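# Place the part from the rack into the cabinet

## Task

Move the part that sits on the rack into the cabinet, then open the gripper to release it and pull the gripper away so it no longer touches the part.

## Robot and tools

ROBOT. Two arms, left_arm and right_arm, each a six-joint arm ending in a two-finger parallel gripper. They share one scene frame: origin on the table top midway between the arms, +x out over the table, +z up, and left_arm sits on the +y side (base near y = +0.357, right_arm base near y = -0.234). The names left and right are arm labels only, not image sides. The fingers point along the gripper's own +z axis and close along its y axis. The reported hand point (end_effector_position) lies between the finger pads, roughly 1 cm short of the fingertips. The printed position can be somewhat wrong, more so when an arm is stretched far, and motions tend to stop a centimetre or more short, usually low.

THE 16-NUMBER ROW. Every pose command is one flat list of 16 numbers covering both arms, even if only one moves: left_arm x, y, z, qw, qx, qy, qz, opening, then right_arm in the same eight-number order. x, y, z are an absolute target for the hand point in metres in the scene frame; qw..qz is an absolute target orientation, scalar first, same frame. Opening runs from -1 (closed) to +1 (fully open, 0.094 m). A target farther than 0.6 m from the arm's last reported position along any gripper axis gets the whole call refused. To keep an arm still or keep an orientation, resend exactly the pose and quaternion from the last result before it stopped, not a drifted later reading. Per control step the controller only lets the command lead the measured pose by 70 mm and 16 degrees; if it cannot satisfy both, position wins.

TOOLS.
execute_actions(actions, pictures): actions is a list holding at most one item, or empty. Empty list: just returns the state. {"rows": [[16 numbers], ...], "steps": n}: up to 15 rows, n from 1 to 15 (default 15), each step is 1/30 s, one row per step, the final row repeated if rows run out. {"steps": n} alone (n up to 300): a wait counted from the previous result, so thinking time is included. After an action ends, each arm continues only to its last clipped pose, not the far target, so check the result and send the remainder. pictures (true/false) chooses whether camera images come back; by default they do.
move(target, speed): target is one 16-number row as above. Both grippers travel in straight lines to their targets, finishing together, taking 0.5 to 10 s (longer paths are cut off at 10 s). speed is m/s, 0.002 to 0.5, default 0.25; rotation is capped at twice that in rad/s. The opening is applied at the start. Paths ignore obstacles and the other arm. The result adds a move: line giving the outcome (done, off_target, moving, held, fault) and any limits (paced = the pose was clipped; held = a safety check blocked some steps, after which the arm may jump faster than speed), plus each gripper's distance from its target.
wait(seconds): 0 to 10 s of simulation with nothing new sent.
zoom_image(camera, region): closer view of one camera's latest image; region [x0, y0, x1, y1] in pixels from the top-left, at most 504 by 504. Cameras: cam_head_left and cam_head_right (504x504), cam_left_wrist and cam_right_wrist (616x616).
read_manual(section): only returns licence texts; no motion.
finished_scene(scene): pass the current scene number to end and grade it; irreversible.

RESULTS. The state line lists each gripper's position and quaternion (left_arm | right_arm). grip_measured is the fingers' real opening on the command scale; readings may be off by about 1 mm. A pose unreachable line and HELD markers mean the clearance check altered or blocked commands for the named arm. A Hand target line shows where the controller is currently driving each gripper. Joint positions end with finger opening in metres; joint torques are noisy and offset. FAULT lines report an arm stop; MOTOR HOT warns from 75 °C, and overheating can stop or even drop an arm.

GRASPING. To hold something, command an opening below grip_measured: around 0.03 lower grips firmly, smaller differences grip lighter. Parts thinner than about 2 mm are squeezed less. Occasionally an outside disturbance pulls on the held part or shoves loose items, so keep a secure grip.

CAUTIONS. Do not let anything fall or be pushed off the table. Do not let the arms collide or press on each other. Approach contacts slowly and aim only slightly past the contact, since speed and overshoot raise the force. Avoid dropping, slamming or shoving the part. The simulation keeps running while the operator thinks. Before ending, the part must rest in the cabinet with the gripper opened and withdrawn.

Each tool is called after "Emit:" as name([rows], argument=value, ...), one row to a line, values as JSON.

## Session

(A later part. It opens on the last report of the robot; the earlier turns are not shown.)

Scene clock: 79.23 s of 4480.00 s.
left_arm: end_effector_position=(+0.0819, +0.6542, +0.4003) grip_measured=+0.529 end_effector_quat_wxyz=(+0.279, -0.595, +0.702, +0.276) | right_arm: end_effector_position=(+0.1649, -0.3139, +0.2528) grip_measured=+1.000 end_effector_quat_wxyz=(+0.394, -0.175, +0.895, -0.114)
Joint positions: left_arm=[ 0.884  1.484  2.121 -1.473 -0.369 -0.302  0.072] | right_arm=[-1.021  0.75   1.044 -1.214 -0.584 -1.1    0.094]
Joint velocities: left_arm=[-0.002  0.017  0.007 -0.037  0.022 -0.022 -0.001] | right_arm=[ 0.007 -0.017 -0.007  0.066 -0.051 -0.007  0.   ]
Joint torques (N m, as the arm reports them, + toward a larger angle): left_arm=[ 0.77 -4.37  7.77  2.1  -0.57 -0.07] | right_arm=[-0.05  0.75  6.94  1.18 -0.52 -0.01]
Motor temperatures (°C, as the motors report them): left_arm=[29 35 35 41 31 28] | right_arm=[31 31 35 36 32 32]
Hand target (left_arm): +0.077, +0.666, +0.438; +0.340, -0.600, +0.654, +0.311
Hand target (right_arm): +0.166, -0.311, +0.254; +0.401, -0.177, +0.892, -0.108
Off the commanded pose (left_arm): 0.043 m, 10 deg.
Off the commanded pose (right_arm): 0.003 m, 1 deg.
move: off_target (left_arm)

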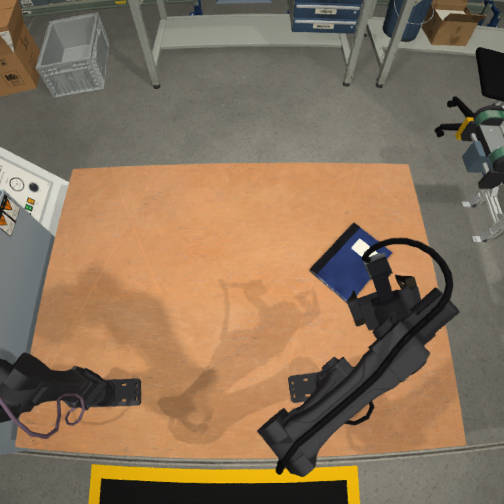

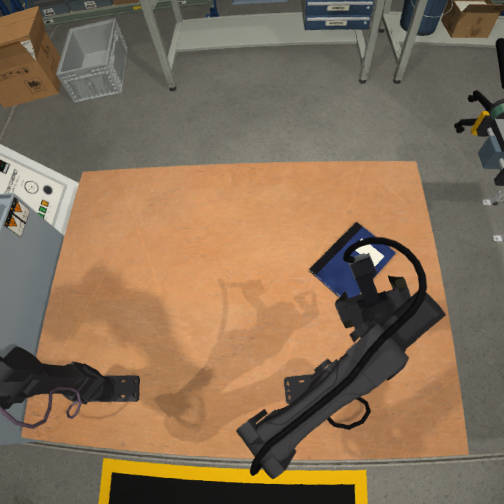

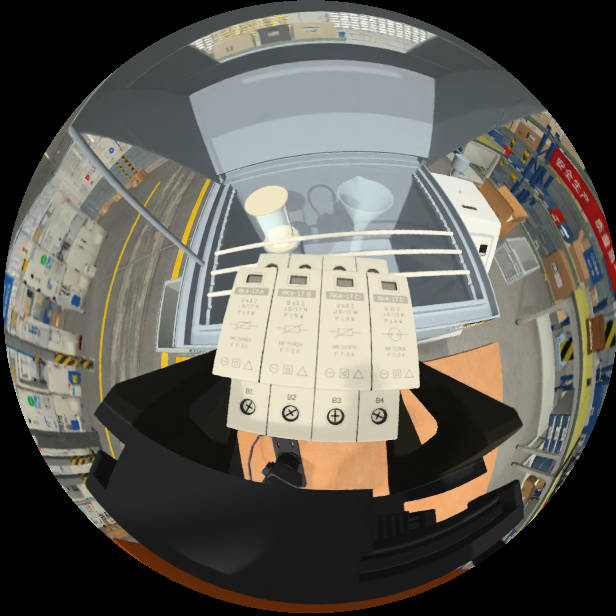

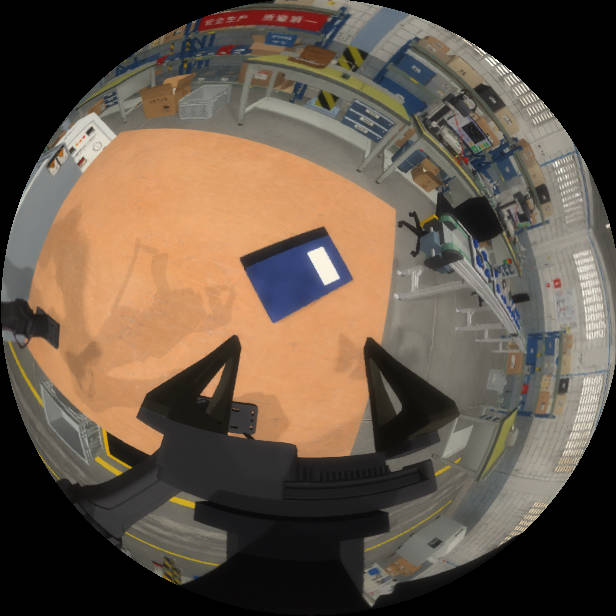

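Emit:
move(target=[0.08,0.72,0.44,0.407,-0.564,0.615,0.373,0.45,0.1664,-0.3113,0.2542,0.401,-0.177,0.892,-0.108,1], speed=0.08)

Scene clock: 84.60 s of 4480.00 s.
left_arm: end_effector_position=(+0.0863, +0.7133, +0.3908) grip_measured=+0.529 end_effector_quat_wxyz=(+0.340, -0.573, +0.667, +0.333) | right_arm: end_effector_position=(+0.1649, -0.3138, +0.2528) grip_measured=+1.000 end_effector_quat_wxyz=(+0.394, -0.175, +0.895, -0.114)
Joint positions: left_arm=[ 0.968  1.417  1.814 -1.022 -0.365 -0.188  0.072] | right_arm=[-1.021  0.75   1.044 -1.214 -0.584 -1.1    0.094]
Joint velocities: left_arm=[-0.002 -0.002 -0.007  0.066 -0.022  0.007  0.001] | right_arm=[-0.002  0.007 -0.022 -0.037  0.051 -0.007  0.   ]
Joint torques (N m, as the arm reports them, + toward a larger angle): left_arm=[ 0.78 -7.44  6.71  2.44 -0.44  0.13] | right_arm=[-0.02  0.78  6.92  1.19 -0.53 -0.01]
Motor temperatures (°C, as the motors report them): left_arm=[29 35 35 43 31 28] | right_arm=[31 31 35 36 32 32]
Hand target (left_arm): +0.076, +0.714, +0.440; +0.405, -0.565, +0.615, +0.373
Hand target (right_arm): +0.166, -0.311, +0.254; +0.401, -0.177, +0.892, -0.108
Off the commanded pose (left_arm): 0.050 m, 11 deg.
Off the commanded pose (right_arm): 0.003 m, 1 deg.
move: off_target (left_arm)

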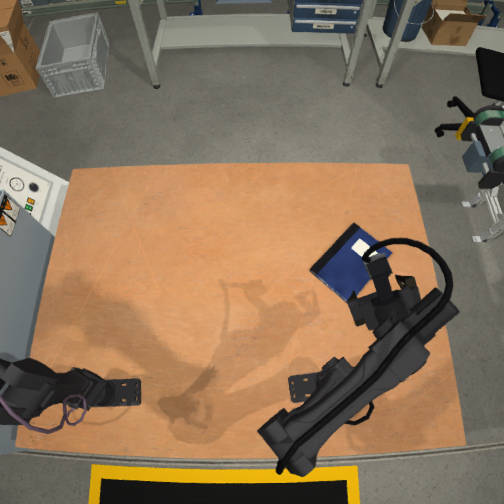

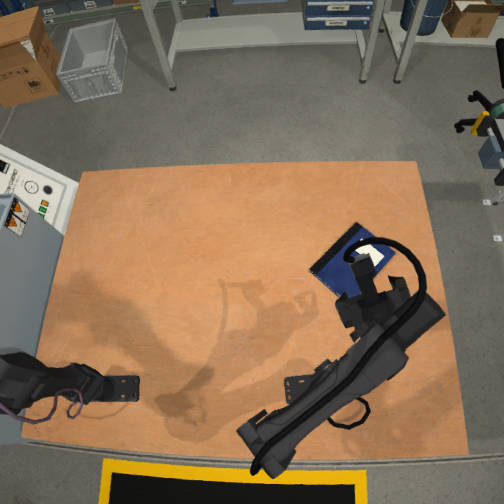

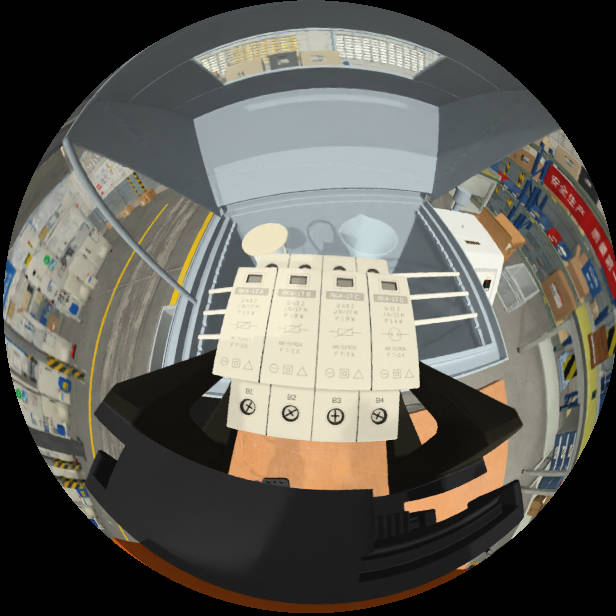

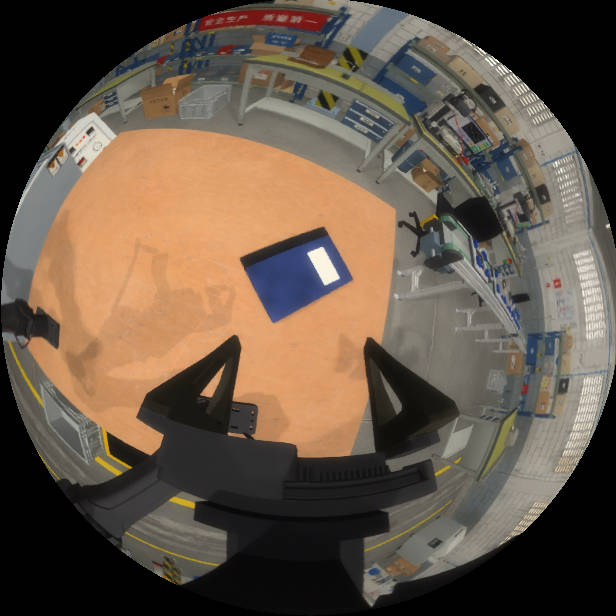

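Emit:
zoom_image(camera="cam_left_wrist", region=[150,180,530,420])

Region (150, 180, 530, 420) of cam_left_wrist's 616x616 image, scaled by 1.326, with more detail than that image has; it fills the top 318 rows of this view, and the rest is white.

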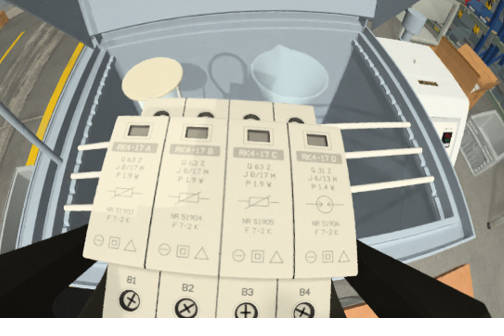

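Emit:
move(target=[0.075,0.78,0.42,0.39,-0.59,0.59,0.39,0.45,0.1664,-0.3113,0.2542,0.401,-0.177,0.892,-0.108,1], speed=0.06)

Scene clock: 93.33 s of 4480.00 s.
left_arm: end_effector_position=(+0.0783, +0.7636, +0.3640) grip_measured=+0.529 end_effector_quat_wxyz=(+0.323, -0.599, +0.646, +0.346) | right_arm: end_effector_position=(+0.1649, -0.3138, +0.2528) grip_measured=+1.000 end_effector_quat_wxyz=(+0.394, -0.175, +0.895, -0.114)
Joint positions: left_arm=[ 1.042  1.527  1.79  -0.896 -0.371 -0.187  0.072] | right_arm=[-1.021  0.75   1.044 -1.214 -0.584 -1.1    0.094]
Joint velocities: left_arm=[-0.002 -0.012  0.007  0.007  0.066 -0.051  0.001] | right_arm=[-0.017 -0.007 -0.007 -0.037 -0.051 -0.066  0.   ]
Joint torques (N m, as the arm reports them, + toward a larger angle): left_arm=[ 0.72 -6.78  9.31  2.46 -0.46  0.04] | right_arm=[-0.03  0.83  6.91  1.18 -0.52  0.  ]
Motor temperatures (°C, as the motors report them): left_arm=[29 36 35 46 31 28] | right_arm=[31 31 35 36 32 32]
Hand target (left_arm): +0.072, +0.772, +0.419; -0.389, +0.591, -0.590, -0.389
Hand target (right_arm): +0.166, -0.311, +0.254; +0.401, -0.177, +0.892, -0.108
Off the commanded pose (left_arm): 0.058 m, 11 deg.
Off the commanded pose (right_arm): 0.003 m, 1 deg.
After step 90, 3.53 s passed at rest.
move: off_target (left_arm)

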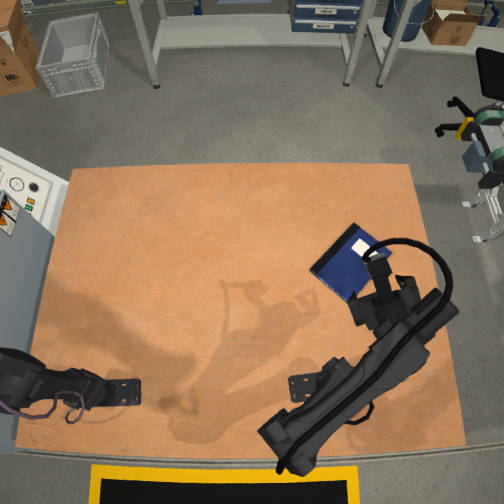

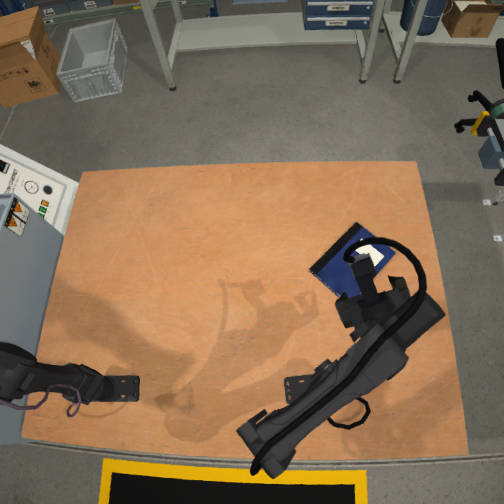

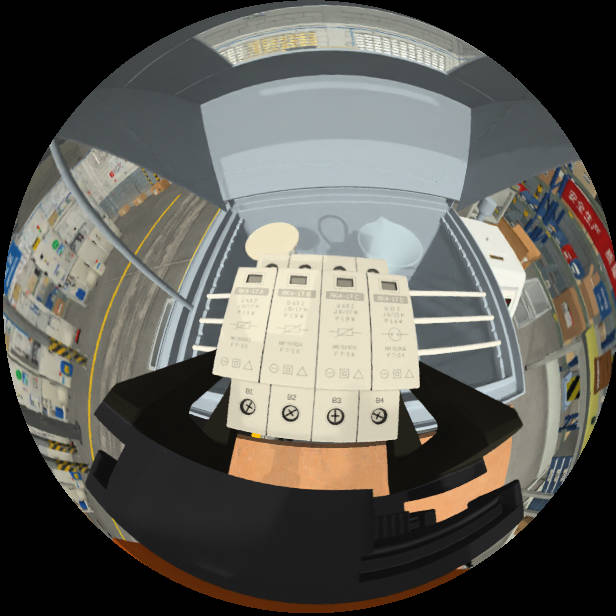

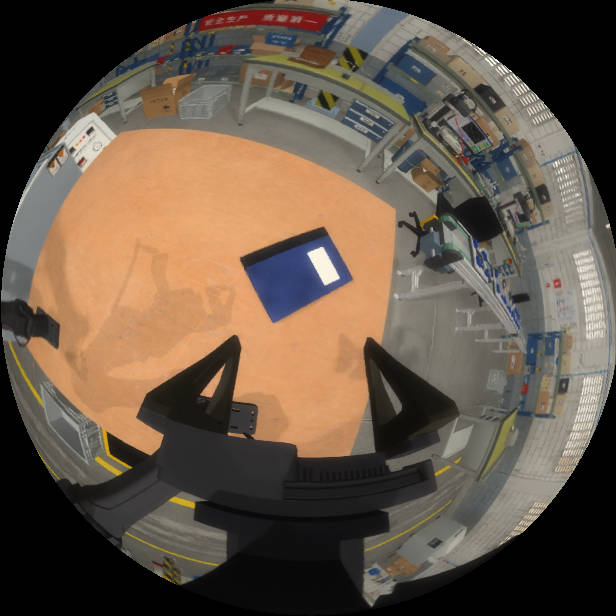

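Emit:
move(target=[0.075,0.79,0.36,0.39,-0.59,0.59,0.39,0.45,0.1664,-0.3113,0.2542,0.401,-0.177,0.892,-0.108,1], speed=0.05)

Scene clock: 98.43 s of 4480.00 s.
left_arm: end_effector_position=(+0.0812, +0.7784, +0.3025) grip_measured=+0.529 end_effector_quat_wxyz=(+0.321, -0.602, +0.645, +0.344) | right_arm: end_effector_position=(+0.1649, -0.3138, +0.2528) grip_measured=+1.000 end_effector_quat_wxyz=(+0.394, -0.175, +0.895, -0.114)
Joint positions: left_arm=[ 1.055  1.496  1.503 -0.645 -0.36  -0.187  0.072] | right_arm=[-1.021  0.75   1.044 -1.214 -0.584 -1.1    0.094]
Joint velocities: left_arm=[ 0.022  0.007 -0.017  0.051 -0.022 -0.081 -0.001] | right_arm=[-0.002  0.012  0.022  0.051  0.007 -0.051  0.   ]
Joint torques (N m, as the arm reports them, + toward a larger angle): left_arm=[ 0.79 -9.27  7.89  2.43 -0.47  0.07] | right_arm=[-0.04  0.75  6.93  1.18 -0.54 -0.02]
Motor temperatures (°C, as the motors report them): left_arm=[29 36 36 47 31 28] | right_arm=[31 31 35 36 32 32]
Hand target (left_arm): +0.072, +0.784, +0.360; -0.388, +0.592, -0.590, -0.389
Hand target (right_arm): +0.166, -0.311, +0.254; +0.401, -0.177, +0.892, -0.108
Off the commanded pose (left_arm): 0.059 m, 11 deg.
Off the commanded pose (right_arm): 0.003 m, 1 deg.
move: off_target (left_arm)

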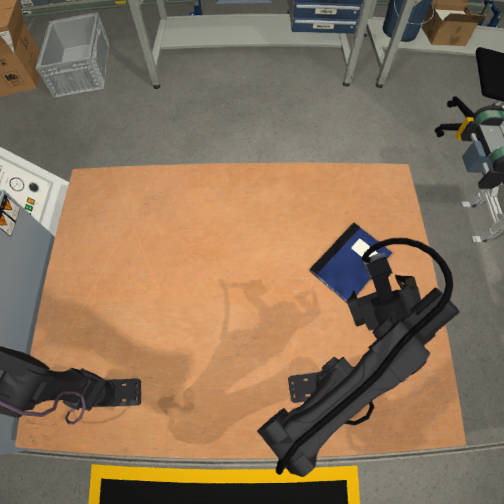

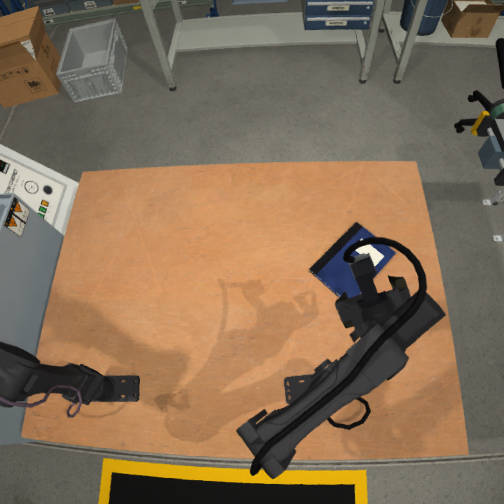

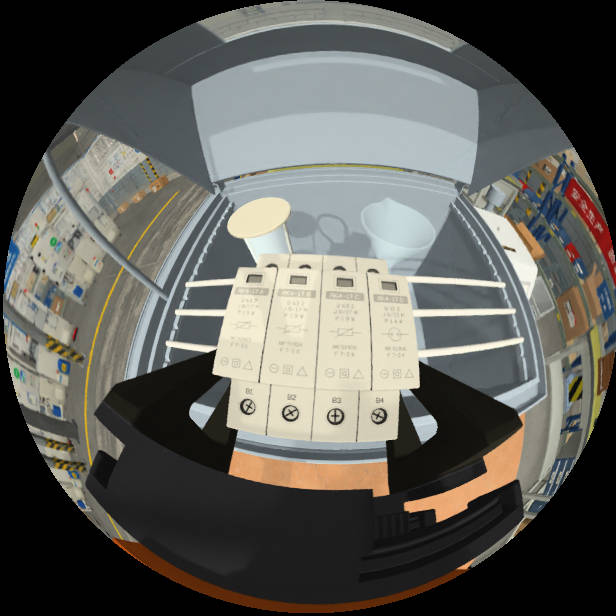

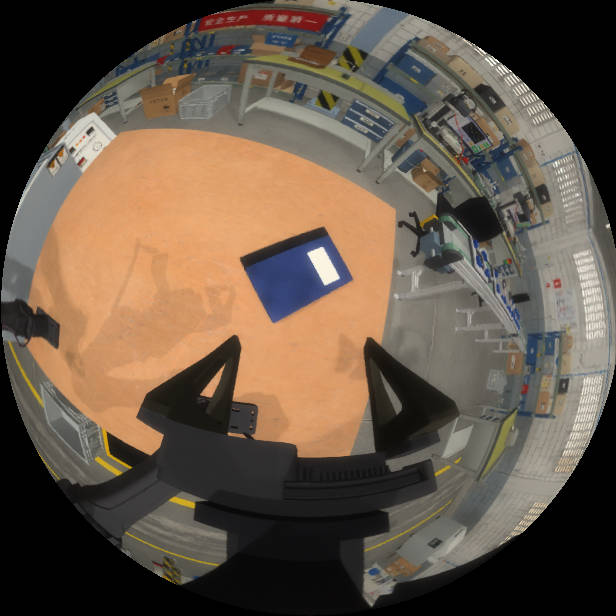

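Emit:
zoom_image(camera="cam_left_wrist", region=[100,240,560,470])

Region (100, 240, 560, 470) of cam_left_wrist's 616x616 image, scaled by 1.096, with more detail than that image has.

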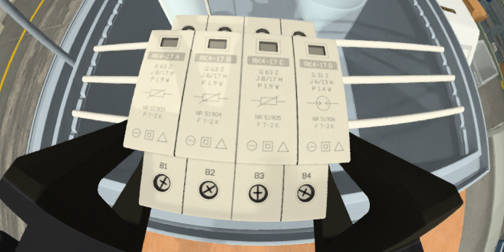

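Emit:
move(target=[0.072,0.82,0.335,0.39,-0.59,0.59,0.39,0.45,0.1664,-0.3113,0.2542,0.401,-0.177,0.892,-0.108,1], speed=0.04)

Scene clock: 105.53 s of 4480.00 s.
left_arm: end_effector_position=(+0.0724, +0.8029, +0.2891) grip_measured=+0.529 end_effector_quat_wxyz=(+0.330, -0.605, +0.633, +0.353) | right_arm: end_effector_position=(+0.1649, -0.3138, +0.2528) grip_measured=+1.000 end_effector_quat_wxyz=(+0.394, -0.175, +0.895, -0.114)
Joint positions: left_arm=[ 1.104  1.539  1.463 -0.525 -0.337 -0.165  0.072] | right_arm=[-1.021  0.75   1.044 -1.214 -0.584 -1.1    0.094]
Joint velocities: left_arm=[ 0.002  0.007  0.007 -0.11   0.022 -0.007  0.001] | right_arm=[-0.022  0.002 -0.012 -0.007  0.022 -0.022  0.   ]
Joint torques (N m, as the arm reports them, + toward a larger angle): left_arm=[ 0.74 -7.68  8.    2.52 -0.26  0.1 ] | right_arm=[-0.02  0.77  6.96  1.18 -0.54 -0.01]
Motor temperatures (°C, as the motors report them): left_arm=[29 37 36 48 31 28] | right_arm=[31 31 35 36 32 32]
Hand target (left_arm): +0.070, +0.814, +0.336; -0.388, +0.591, -0.590, -0.390
Hand target (right_arm): +0.166, -0.311, +0.254; +0.401, -0.177, +0.892, -0.108
Off the commanded pose (left_arm): 0.049 m, 10 deg.
Off the commanded pose (right_arm): 0.003 m, 1 deg.
After step 90, 1.23 s passed at rest.
move: off_target (left_arm)

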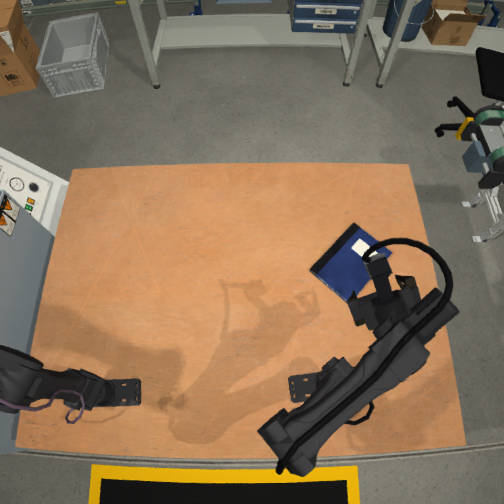

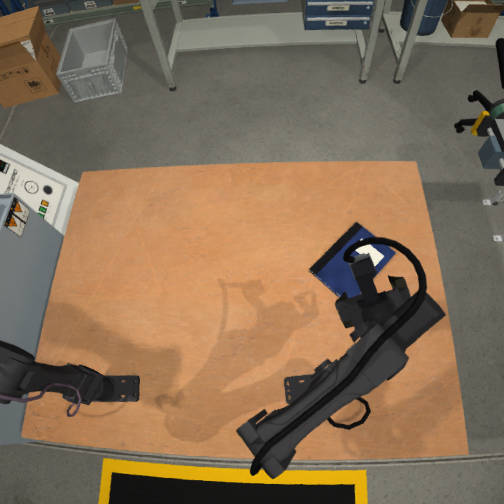

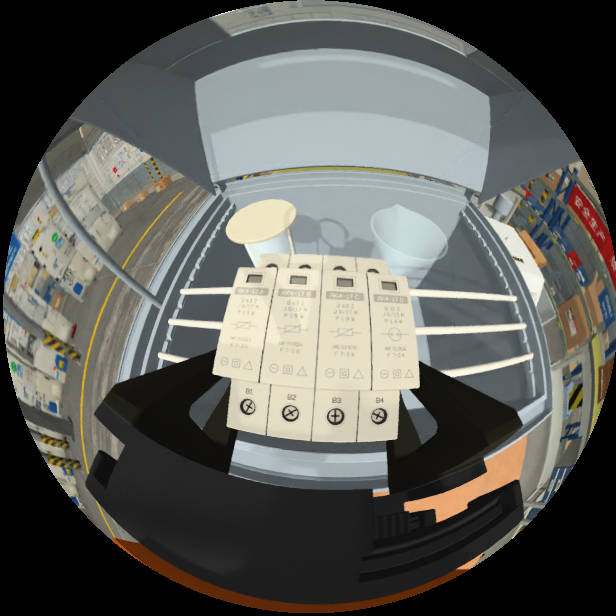

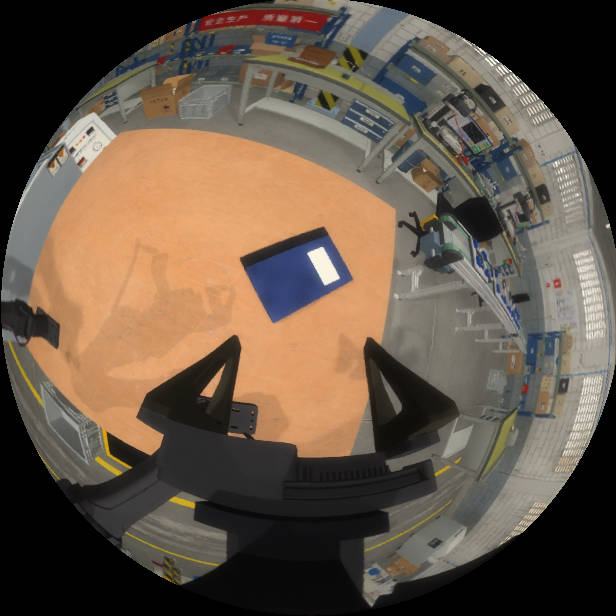

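Emit:
move(target=[0.072,0.825,0.305,0.39,-0.59,0.59,0.39,0.45,0.1664,-0.3113,0.2542,0.401,-0.177,0.892,-0.108,1], speed=0.02)

Scene clock: 111.83 s of 4480.00 s.
left_arm: end_effector_position=(+0.0753, +0.8090, +0.2459) grip_measured=+0.529 end_effector_quat_wxyz=(+0.321, -0.606, +0.641, +0.343) | right_arm: end_effector_position=(+0.1649, -0.3138, +0.2528) grip_measured=+1.000 end_effector_quat_wxyz=(+0.394, -0.175, +0.895, -0.114)
Joint positions: left_arm=[ 1.109  1.565  1.341 -0.405 -0.321 -0.164  0.072] | right_arm=[-1.021  0.75   1.044 -1.214 -0.584 -1.1    0.094]
Joint velocities: left_arm=[-0.007  0.002 -0.017 -0.051 -0.007 -0.066 -0.   ] | right_arm=[ 0.017 -0.017 -0.017 -0.022  0.081 -0.066  0.   ]
Joint torques (N m, as the arm reports them, + toward a larger angle): left_arm=[ 0.77 -9.95  8.12  2.49 -0.35  0.1 ] | right_arm=[-0.03  0.8   6.96  1.19 -0.52 -0.01]
Motor temperatures (°C, as the motors report them): left_arm=[29 38 36 49 31 28] | right_arm=[31 31 35 36 32 32]
Hand target (left_arm): +0.070, +0.818, +0.306; -0.388, +0.591, -0.590, -0.389
Hand target (right_arm): +0.166, -0.311, +0.254; +0.401, -0.177, +0.892, -0.108
Off the commanded pose (left_arm): 0.061 m, 11 deg.
Off the commanded pose (right_arm): 0.003 m, 1 deg.
move: off_target (left_arm)

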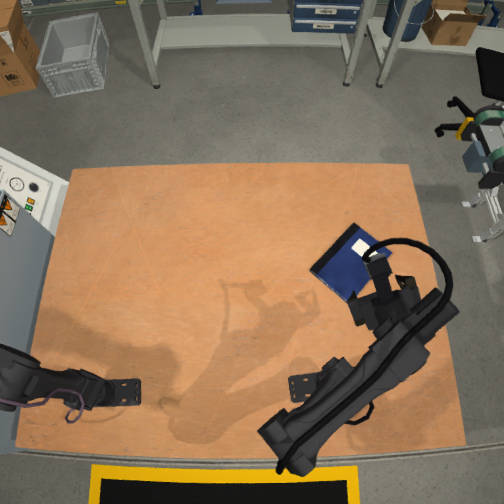

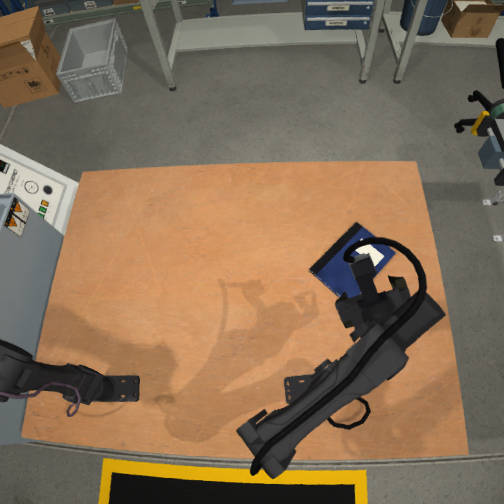

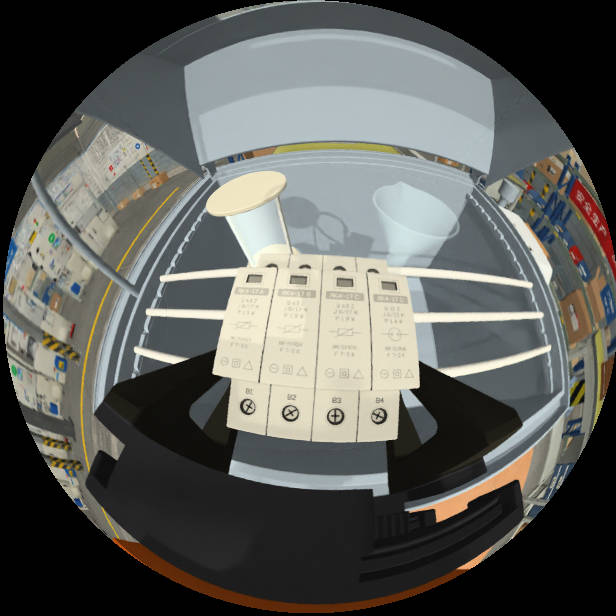

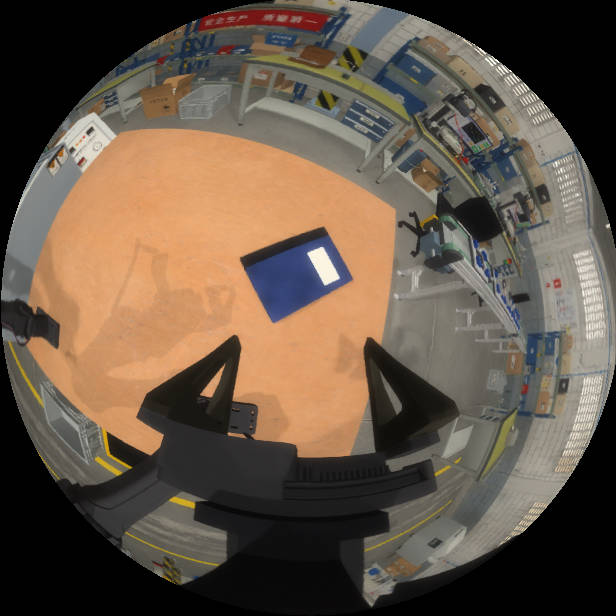

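Emit:
move(target=[0.072,0.842,0.29,0.39,-0.59,0.59,0.39,0.45,0.1664,-0.3113,0.2542,0.401,-0.177,0.892,-0.108,1], speed=0.015)

Scene clock: 120.40 s of 4480.00 s.
left_arm: end_effector_position=(+0.0740, +0.8196, +0.2373) grip_measured=+0.529 end_effector_quat_wxyz=(+0.327, -0.605, +0.638, +0.347) | right_arm: end_effector_position=(+0.1649, -0.3138, +0.2528) grip_measured=+1.000 end_effector_quat_wxyz=(+0.394, -0.175, +0.895, -0.114)
Joint positions: left_arm=[ 1.124  1.592  1.321 -0.34  -0.311 -0.155  0.072] | right_arm=[-1.021  0.75   1.044 -1.214 -0.584 -1.1    0.094]
Joint velocities: left_arm=[ 0.002  0.002 -0.002  0.037 -0.022  0.066 -0.   ] | right_arm=[-0.012 -0.012 -0.017  0.051 -0.037  0.037  0.   ]
Joint torques (N m, as the arm reports them, + toward a larger angle): left_arm=[ 1.06 -8.34  8.92  2.5  -0.3   0.08] | right_arm=[-0.04  0.78  6.96  1.19 -0.51 -0.03]
Motor temperatures (°C, as the motors report them): left_arm=[29 39 37 50 31 28] | right_arm=[31 31 35 37 32 32]
Hand target (left_arm): +0.069, +0.835, +0.291; -0.388, +0.591, -0.590, -0.390
Hand target (right_arm): +0.166, -0.311, +0.254; +0.401, -0.177, +0.892, -0.108
Off the commanded pose (left_arm): 0.057 m, 10 deg.
Off the commanded pose (right_arm): 0.003 m, 1 deg.
move: off_target (left_arm)

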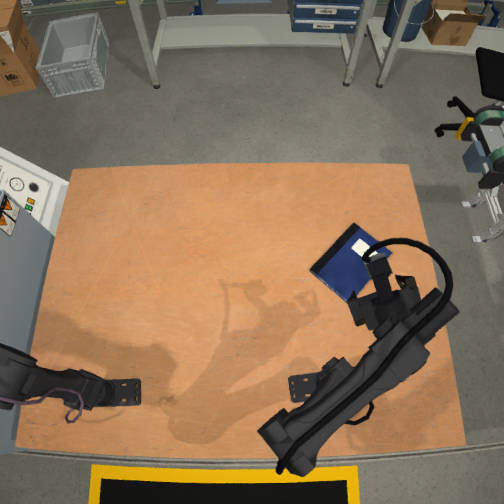

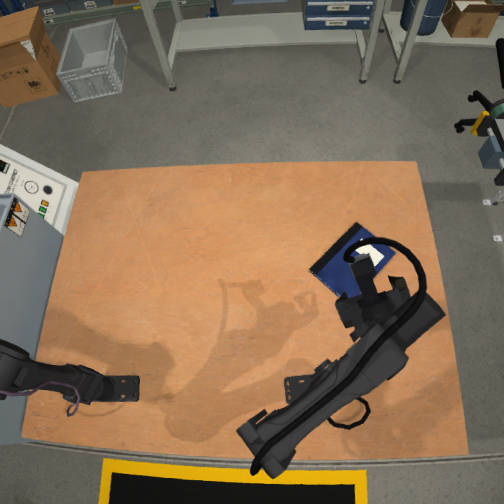

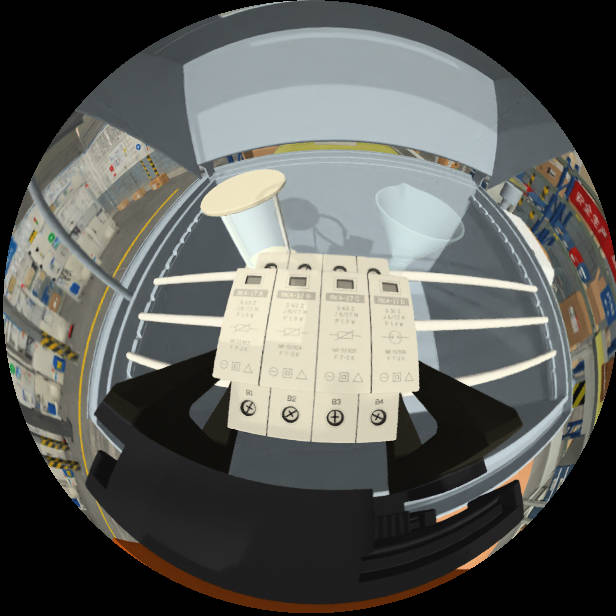

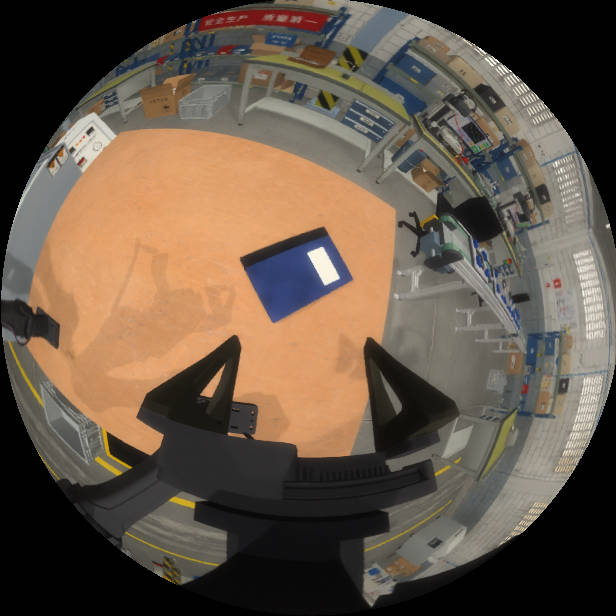

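Continue down slowly.

Emit:
move(target=[0.072,0.85,0.272,0.39,-0.59,0.59,0.39,0.45,0.1664,-0.3113,0.2542,0.401,-0.177,0.892,-0.108,1], speed=0.012)

Scene clock: 129.20 s of 4480.00 s.
left_arm: end_effector_position=(+0.0737, +0.8307, +0.2272) grip_measured=+0.529 end_effector_quat_wxyz=(+0.334, -0.605, +0.632, +0.350) | right_arm: end_effector_position=(+0.1649, -0.3138, +0.2528) grip_measured=+1.000 end_effector_quat_wxyz=(+0.394, -0.175, +0.895, -0.114)
Joint positions: left_arm=[ 1.135  1.625  1.302 -0.267 -0.305 -0.152  0.072] | right_arm=[-1.021  0.75   1.044 -1.214 -0.584 -1.1    0.094]
Joint velocities: left_arm=[-0.002 -0.027 -0.022  0.154 -0.007 -0.022  0.   ] | right_arm=[ 0.027  0.002  0.002 -0.022  0.022  0.051  0.   ]
Joint torques (N m, as the arm reports them, + toward a larger angle): left_arm=[ 0.84 -8.44  7.89  2.53 -0.28  0.1 ] | right_arm=[-0.01  0.77  6.95  1.19 -0.52  0.01]
Motor temperatures (°C, as the motors report them): left_arm=[29 39 37 51 31 28] | right_arm=[31 31 35 37 32 32]
Hand target (left_arm): +0.070, +0.845, +0.273; -0.388, +0.591, -0.590, -0.390
Hand target (right_arm): +0.166, -0.311, +0.254; +0.401, -0.177, +0.892, -0.108
Off the commanded pose (left_arm): 0.049 m, 9 deg.
Off the commanded pose (right_arm): 0.003 m, 1 deg.
move: off_target (left_arm)

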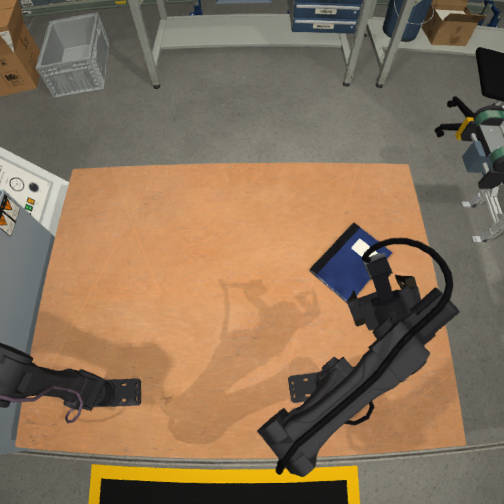

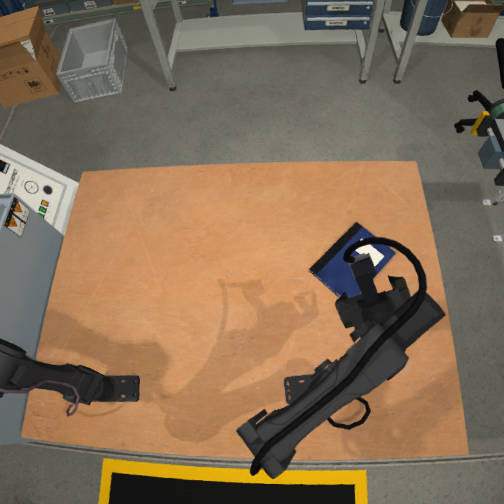

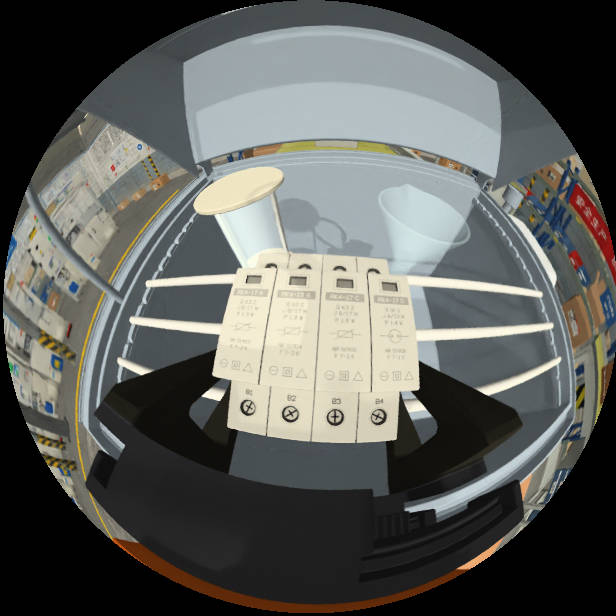

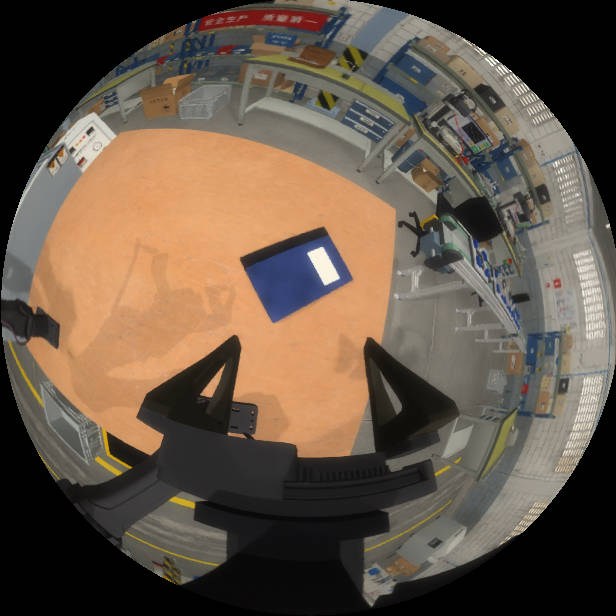

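Emit:
move(target=[0.072,0.852,0.258,0.38,-0.596,0.596,0.38,0.45,0.1664,-0.3113,0.2542,0.401,-0.177,0.892,-0.108,1], speed=0.012)

Scene clock: 136.83 s of 4480.00 s.
left_arm: end_effector_position=(+0.0736, +0.8336, +0.2267) grip_measured=+0.529 end_effector_quat_wxyz=(+0.338, -0.605, +0.630, +0.351) | right_arm: end_effector_position=(+0.1649, -0.3138, +0.2528) grip_measured=+1.000 end_effector_quat_wxyz=(+0.394, -0.175, +0.895, -0.114)
Joint positions: left_arm=[ 1.139  1.632  1.301 -0.252 -0.3   -0.153  0.072] | right_arm=[-1.021  0.75   1.044 -1.214 -0.584 -1.1    0.094]
Joint velocities: left_arm=[-0.012  0.007 -0.007 -0.022 -0.051  0.081  0.   ] | right_arm=[-0.002 -0.002 -0.022  0.022 -0.007  0.051  0.   ]
Joint torques (N m, as the arm reports them, + toward a larger angle): left_arm=[ 0.87 -7.07  7.98  2.34 -0.23  0.05] | right_arm=[-0.02  0.75  6.95  1.19 -0.53 -0.02]
Motor temperatures (°C, as the motors report them): left_arm=[29 38 37 51 31 28] | right_arm=[31 31 35 37 32 32]
Hand target (left_arm): +0.071, +0.848, +0.259; -0.379, +0.597, -0.597, -0.380
Hand target (right_arm): +0.166, -0.311, +0.254; +0.401, -0.177, +0.892, -0.108
Off the commanded pose (left_arm): 0.036 m, 7 deg.
Off the commanded pose (right_arm): 0.003 m, 1 deg.
move: off_target (left_arm)

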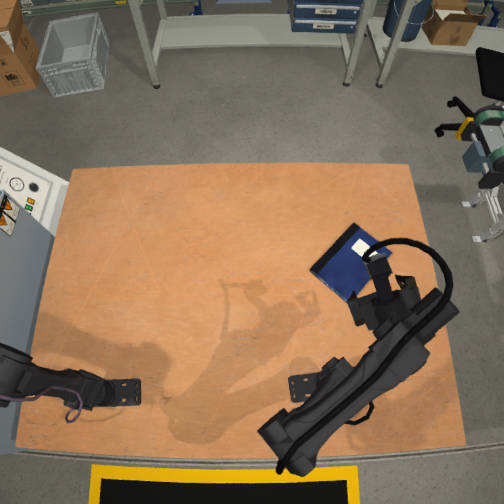

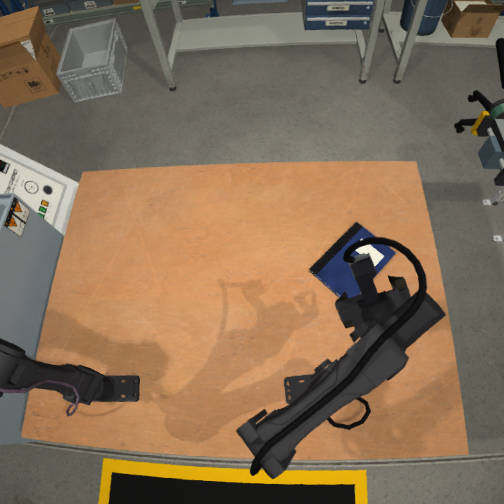

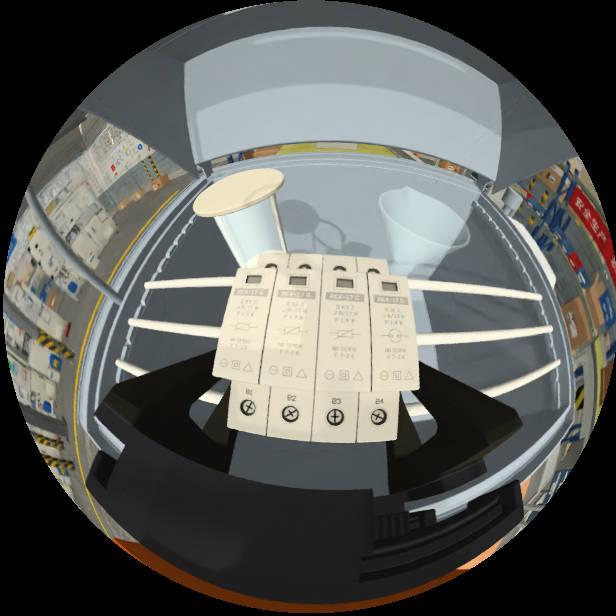

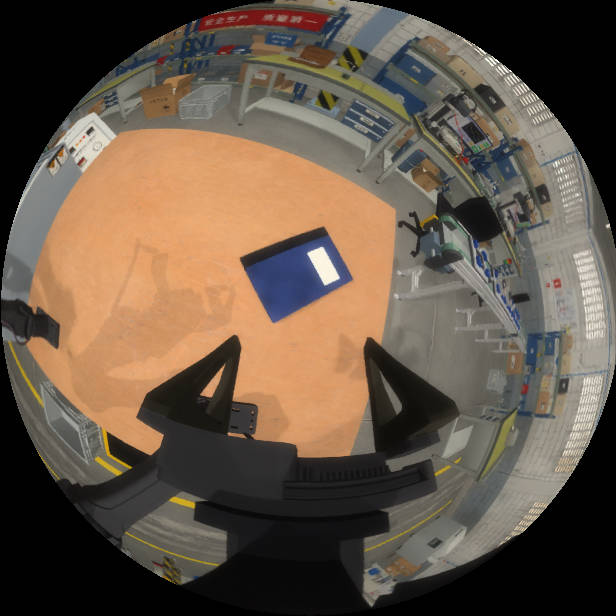

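Emit:
move(target=[0.072,0.848,0.25,0.38,-0.596,0.596,0.38,0.62,0.1664,-0.3113,0.2542,0.401,-0.177,0.892,-0.108,1], speed=0.01)

Scene clock: 144.23 s of 4480.00 s.
left_arm: end_effector_position=(+0.0726, +0.8427, +0.2395) grip_measured=+0.618 end_effector_quat_wxyz=(+0.363, -0.601, +0.608, +0.372) | right_arm: end_effector_position=(+0.1649, -0.3138, +0.2528) grip_measured=+1.000 end_effector_quat_wxyz=(+0.394, -0.175, +0.895, -0.114)
Joint positions: left_arm=[ 1.141  1.632  1.287 -0.161 -0.318 -0.154  0.076] | right_arm=[-1.021  0.75   1.044 -1.214 -0.584 -1.1    0.094]
Joint velocities: left_arm=[ 0.022  0.002 -0.007  0.022  0.007 -0.037  0.   ] | right_arm=[ 0.007  0.012  0.017 -0.066  0.051 -0.022  0.   ]
Joint torques (N m, as the arm reports them, + toward a larger angle): left_arm=[ 0.43 -7.08  6.51  1.88 -0.09  0.03] | right_arm=[-0.03  0.81  6.97  1.18 -0.53 -0.01]
Motor temperatures (°C, as the motors report them): left_arm=[29 38 36 50 31 28] | right_arm=[31 31 35 37 32 32]
Hand target (left_arm): +0.072, +0.847, +0.250; -0.379, +0.596, -0.596, -0.381
Hand target (right_arm): +0.166, -0.311, +0.254; +0.401, -0.177, +0.892, -0.108
Off the commanded pose (left_arm): 0.012 m, 3 deg.
Off the commanded pose (right_arm): 0.003 m, 1 deg.
move: off_target (left_arm)

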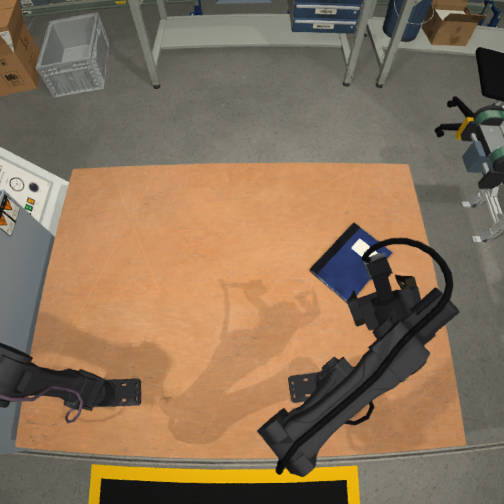

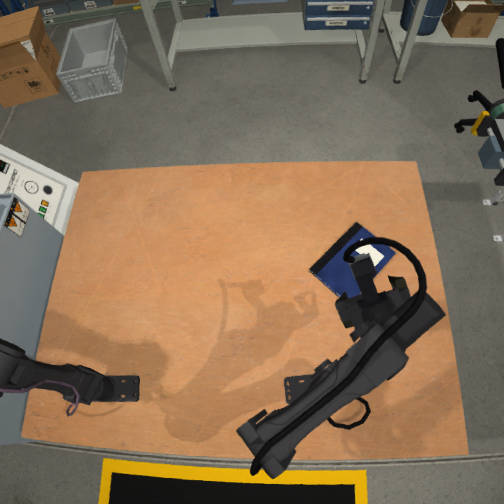

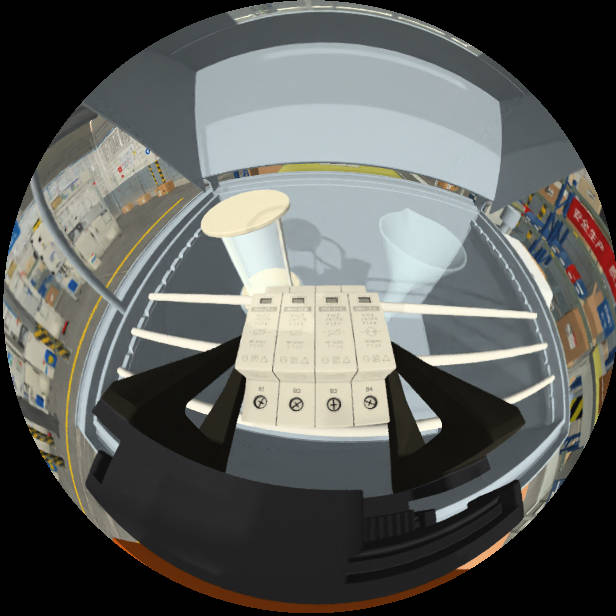

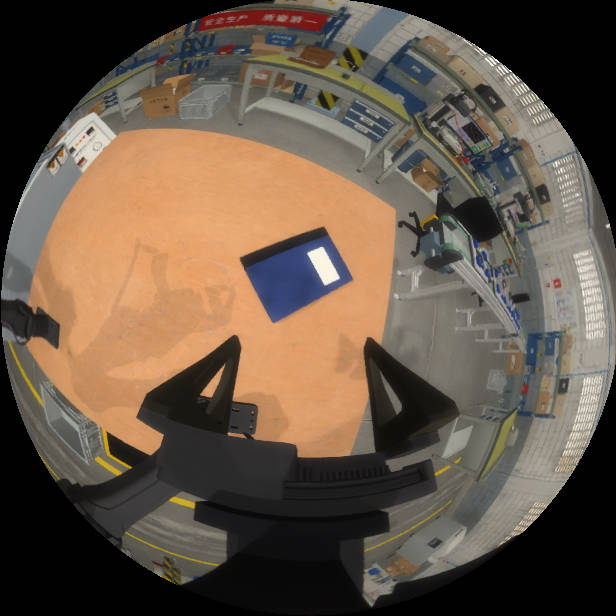

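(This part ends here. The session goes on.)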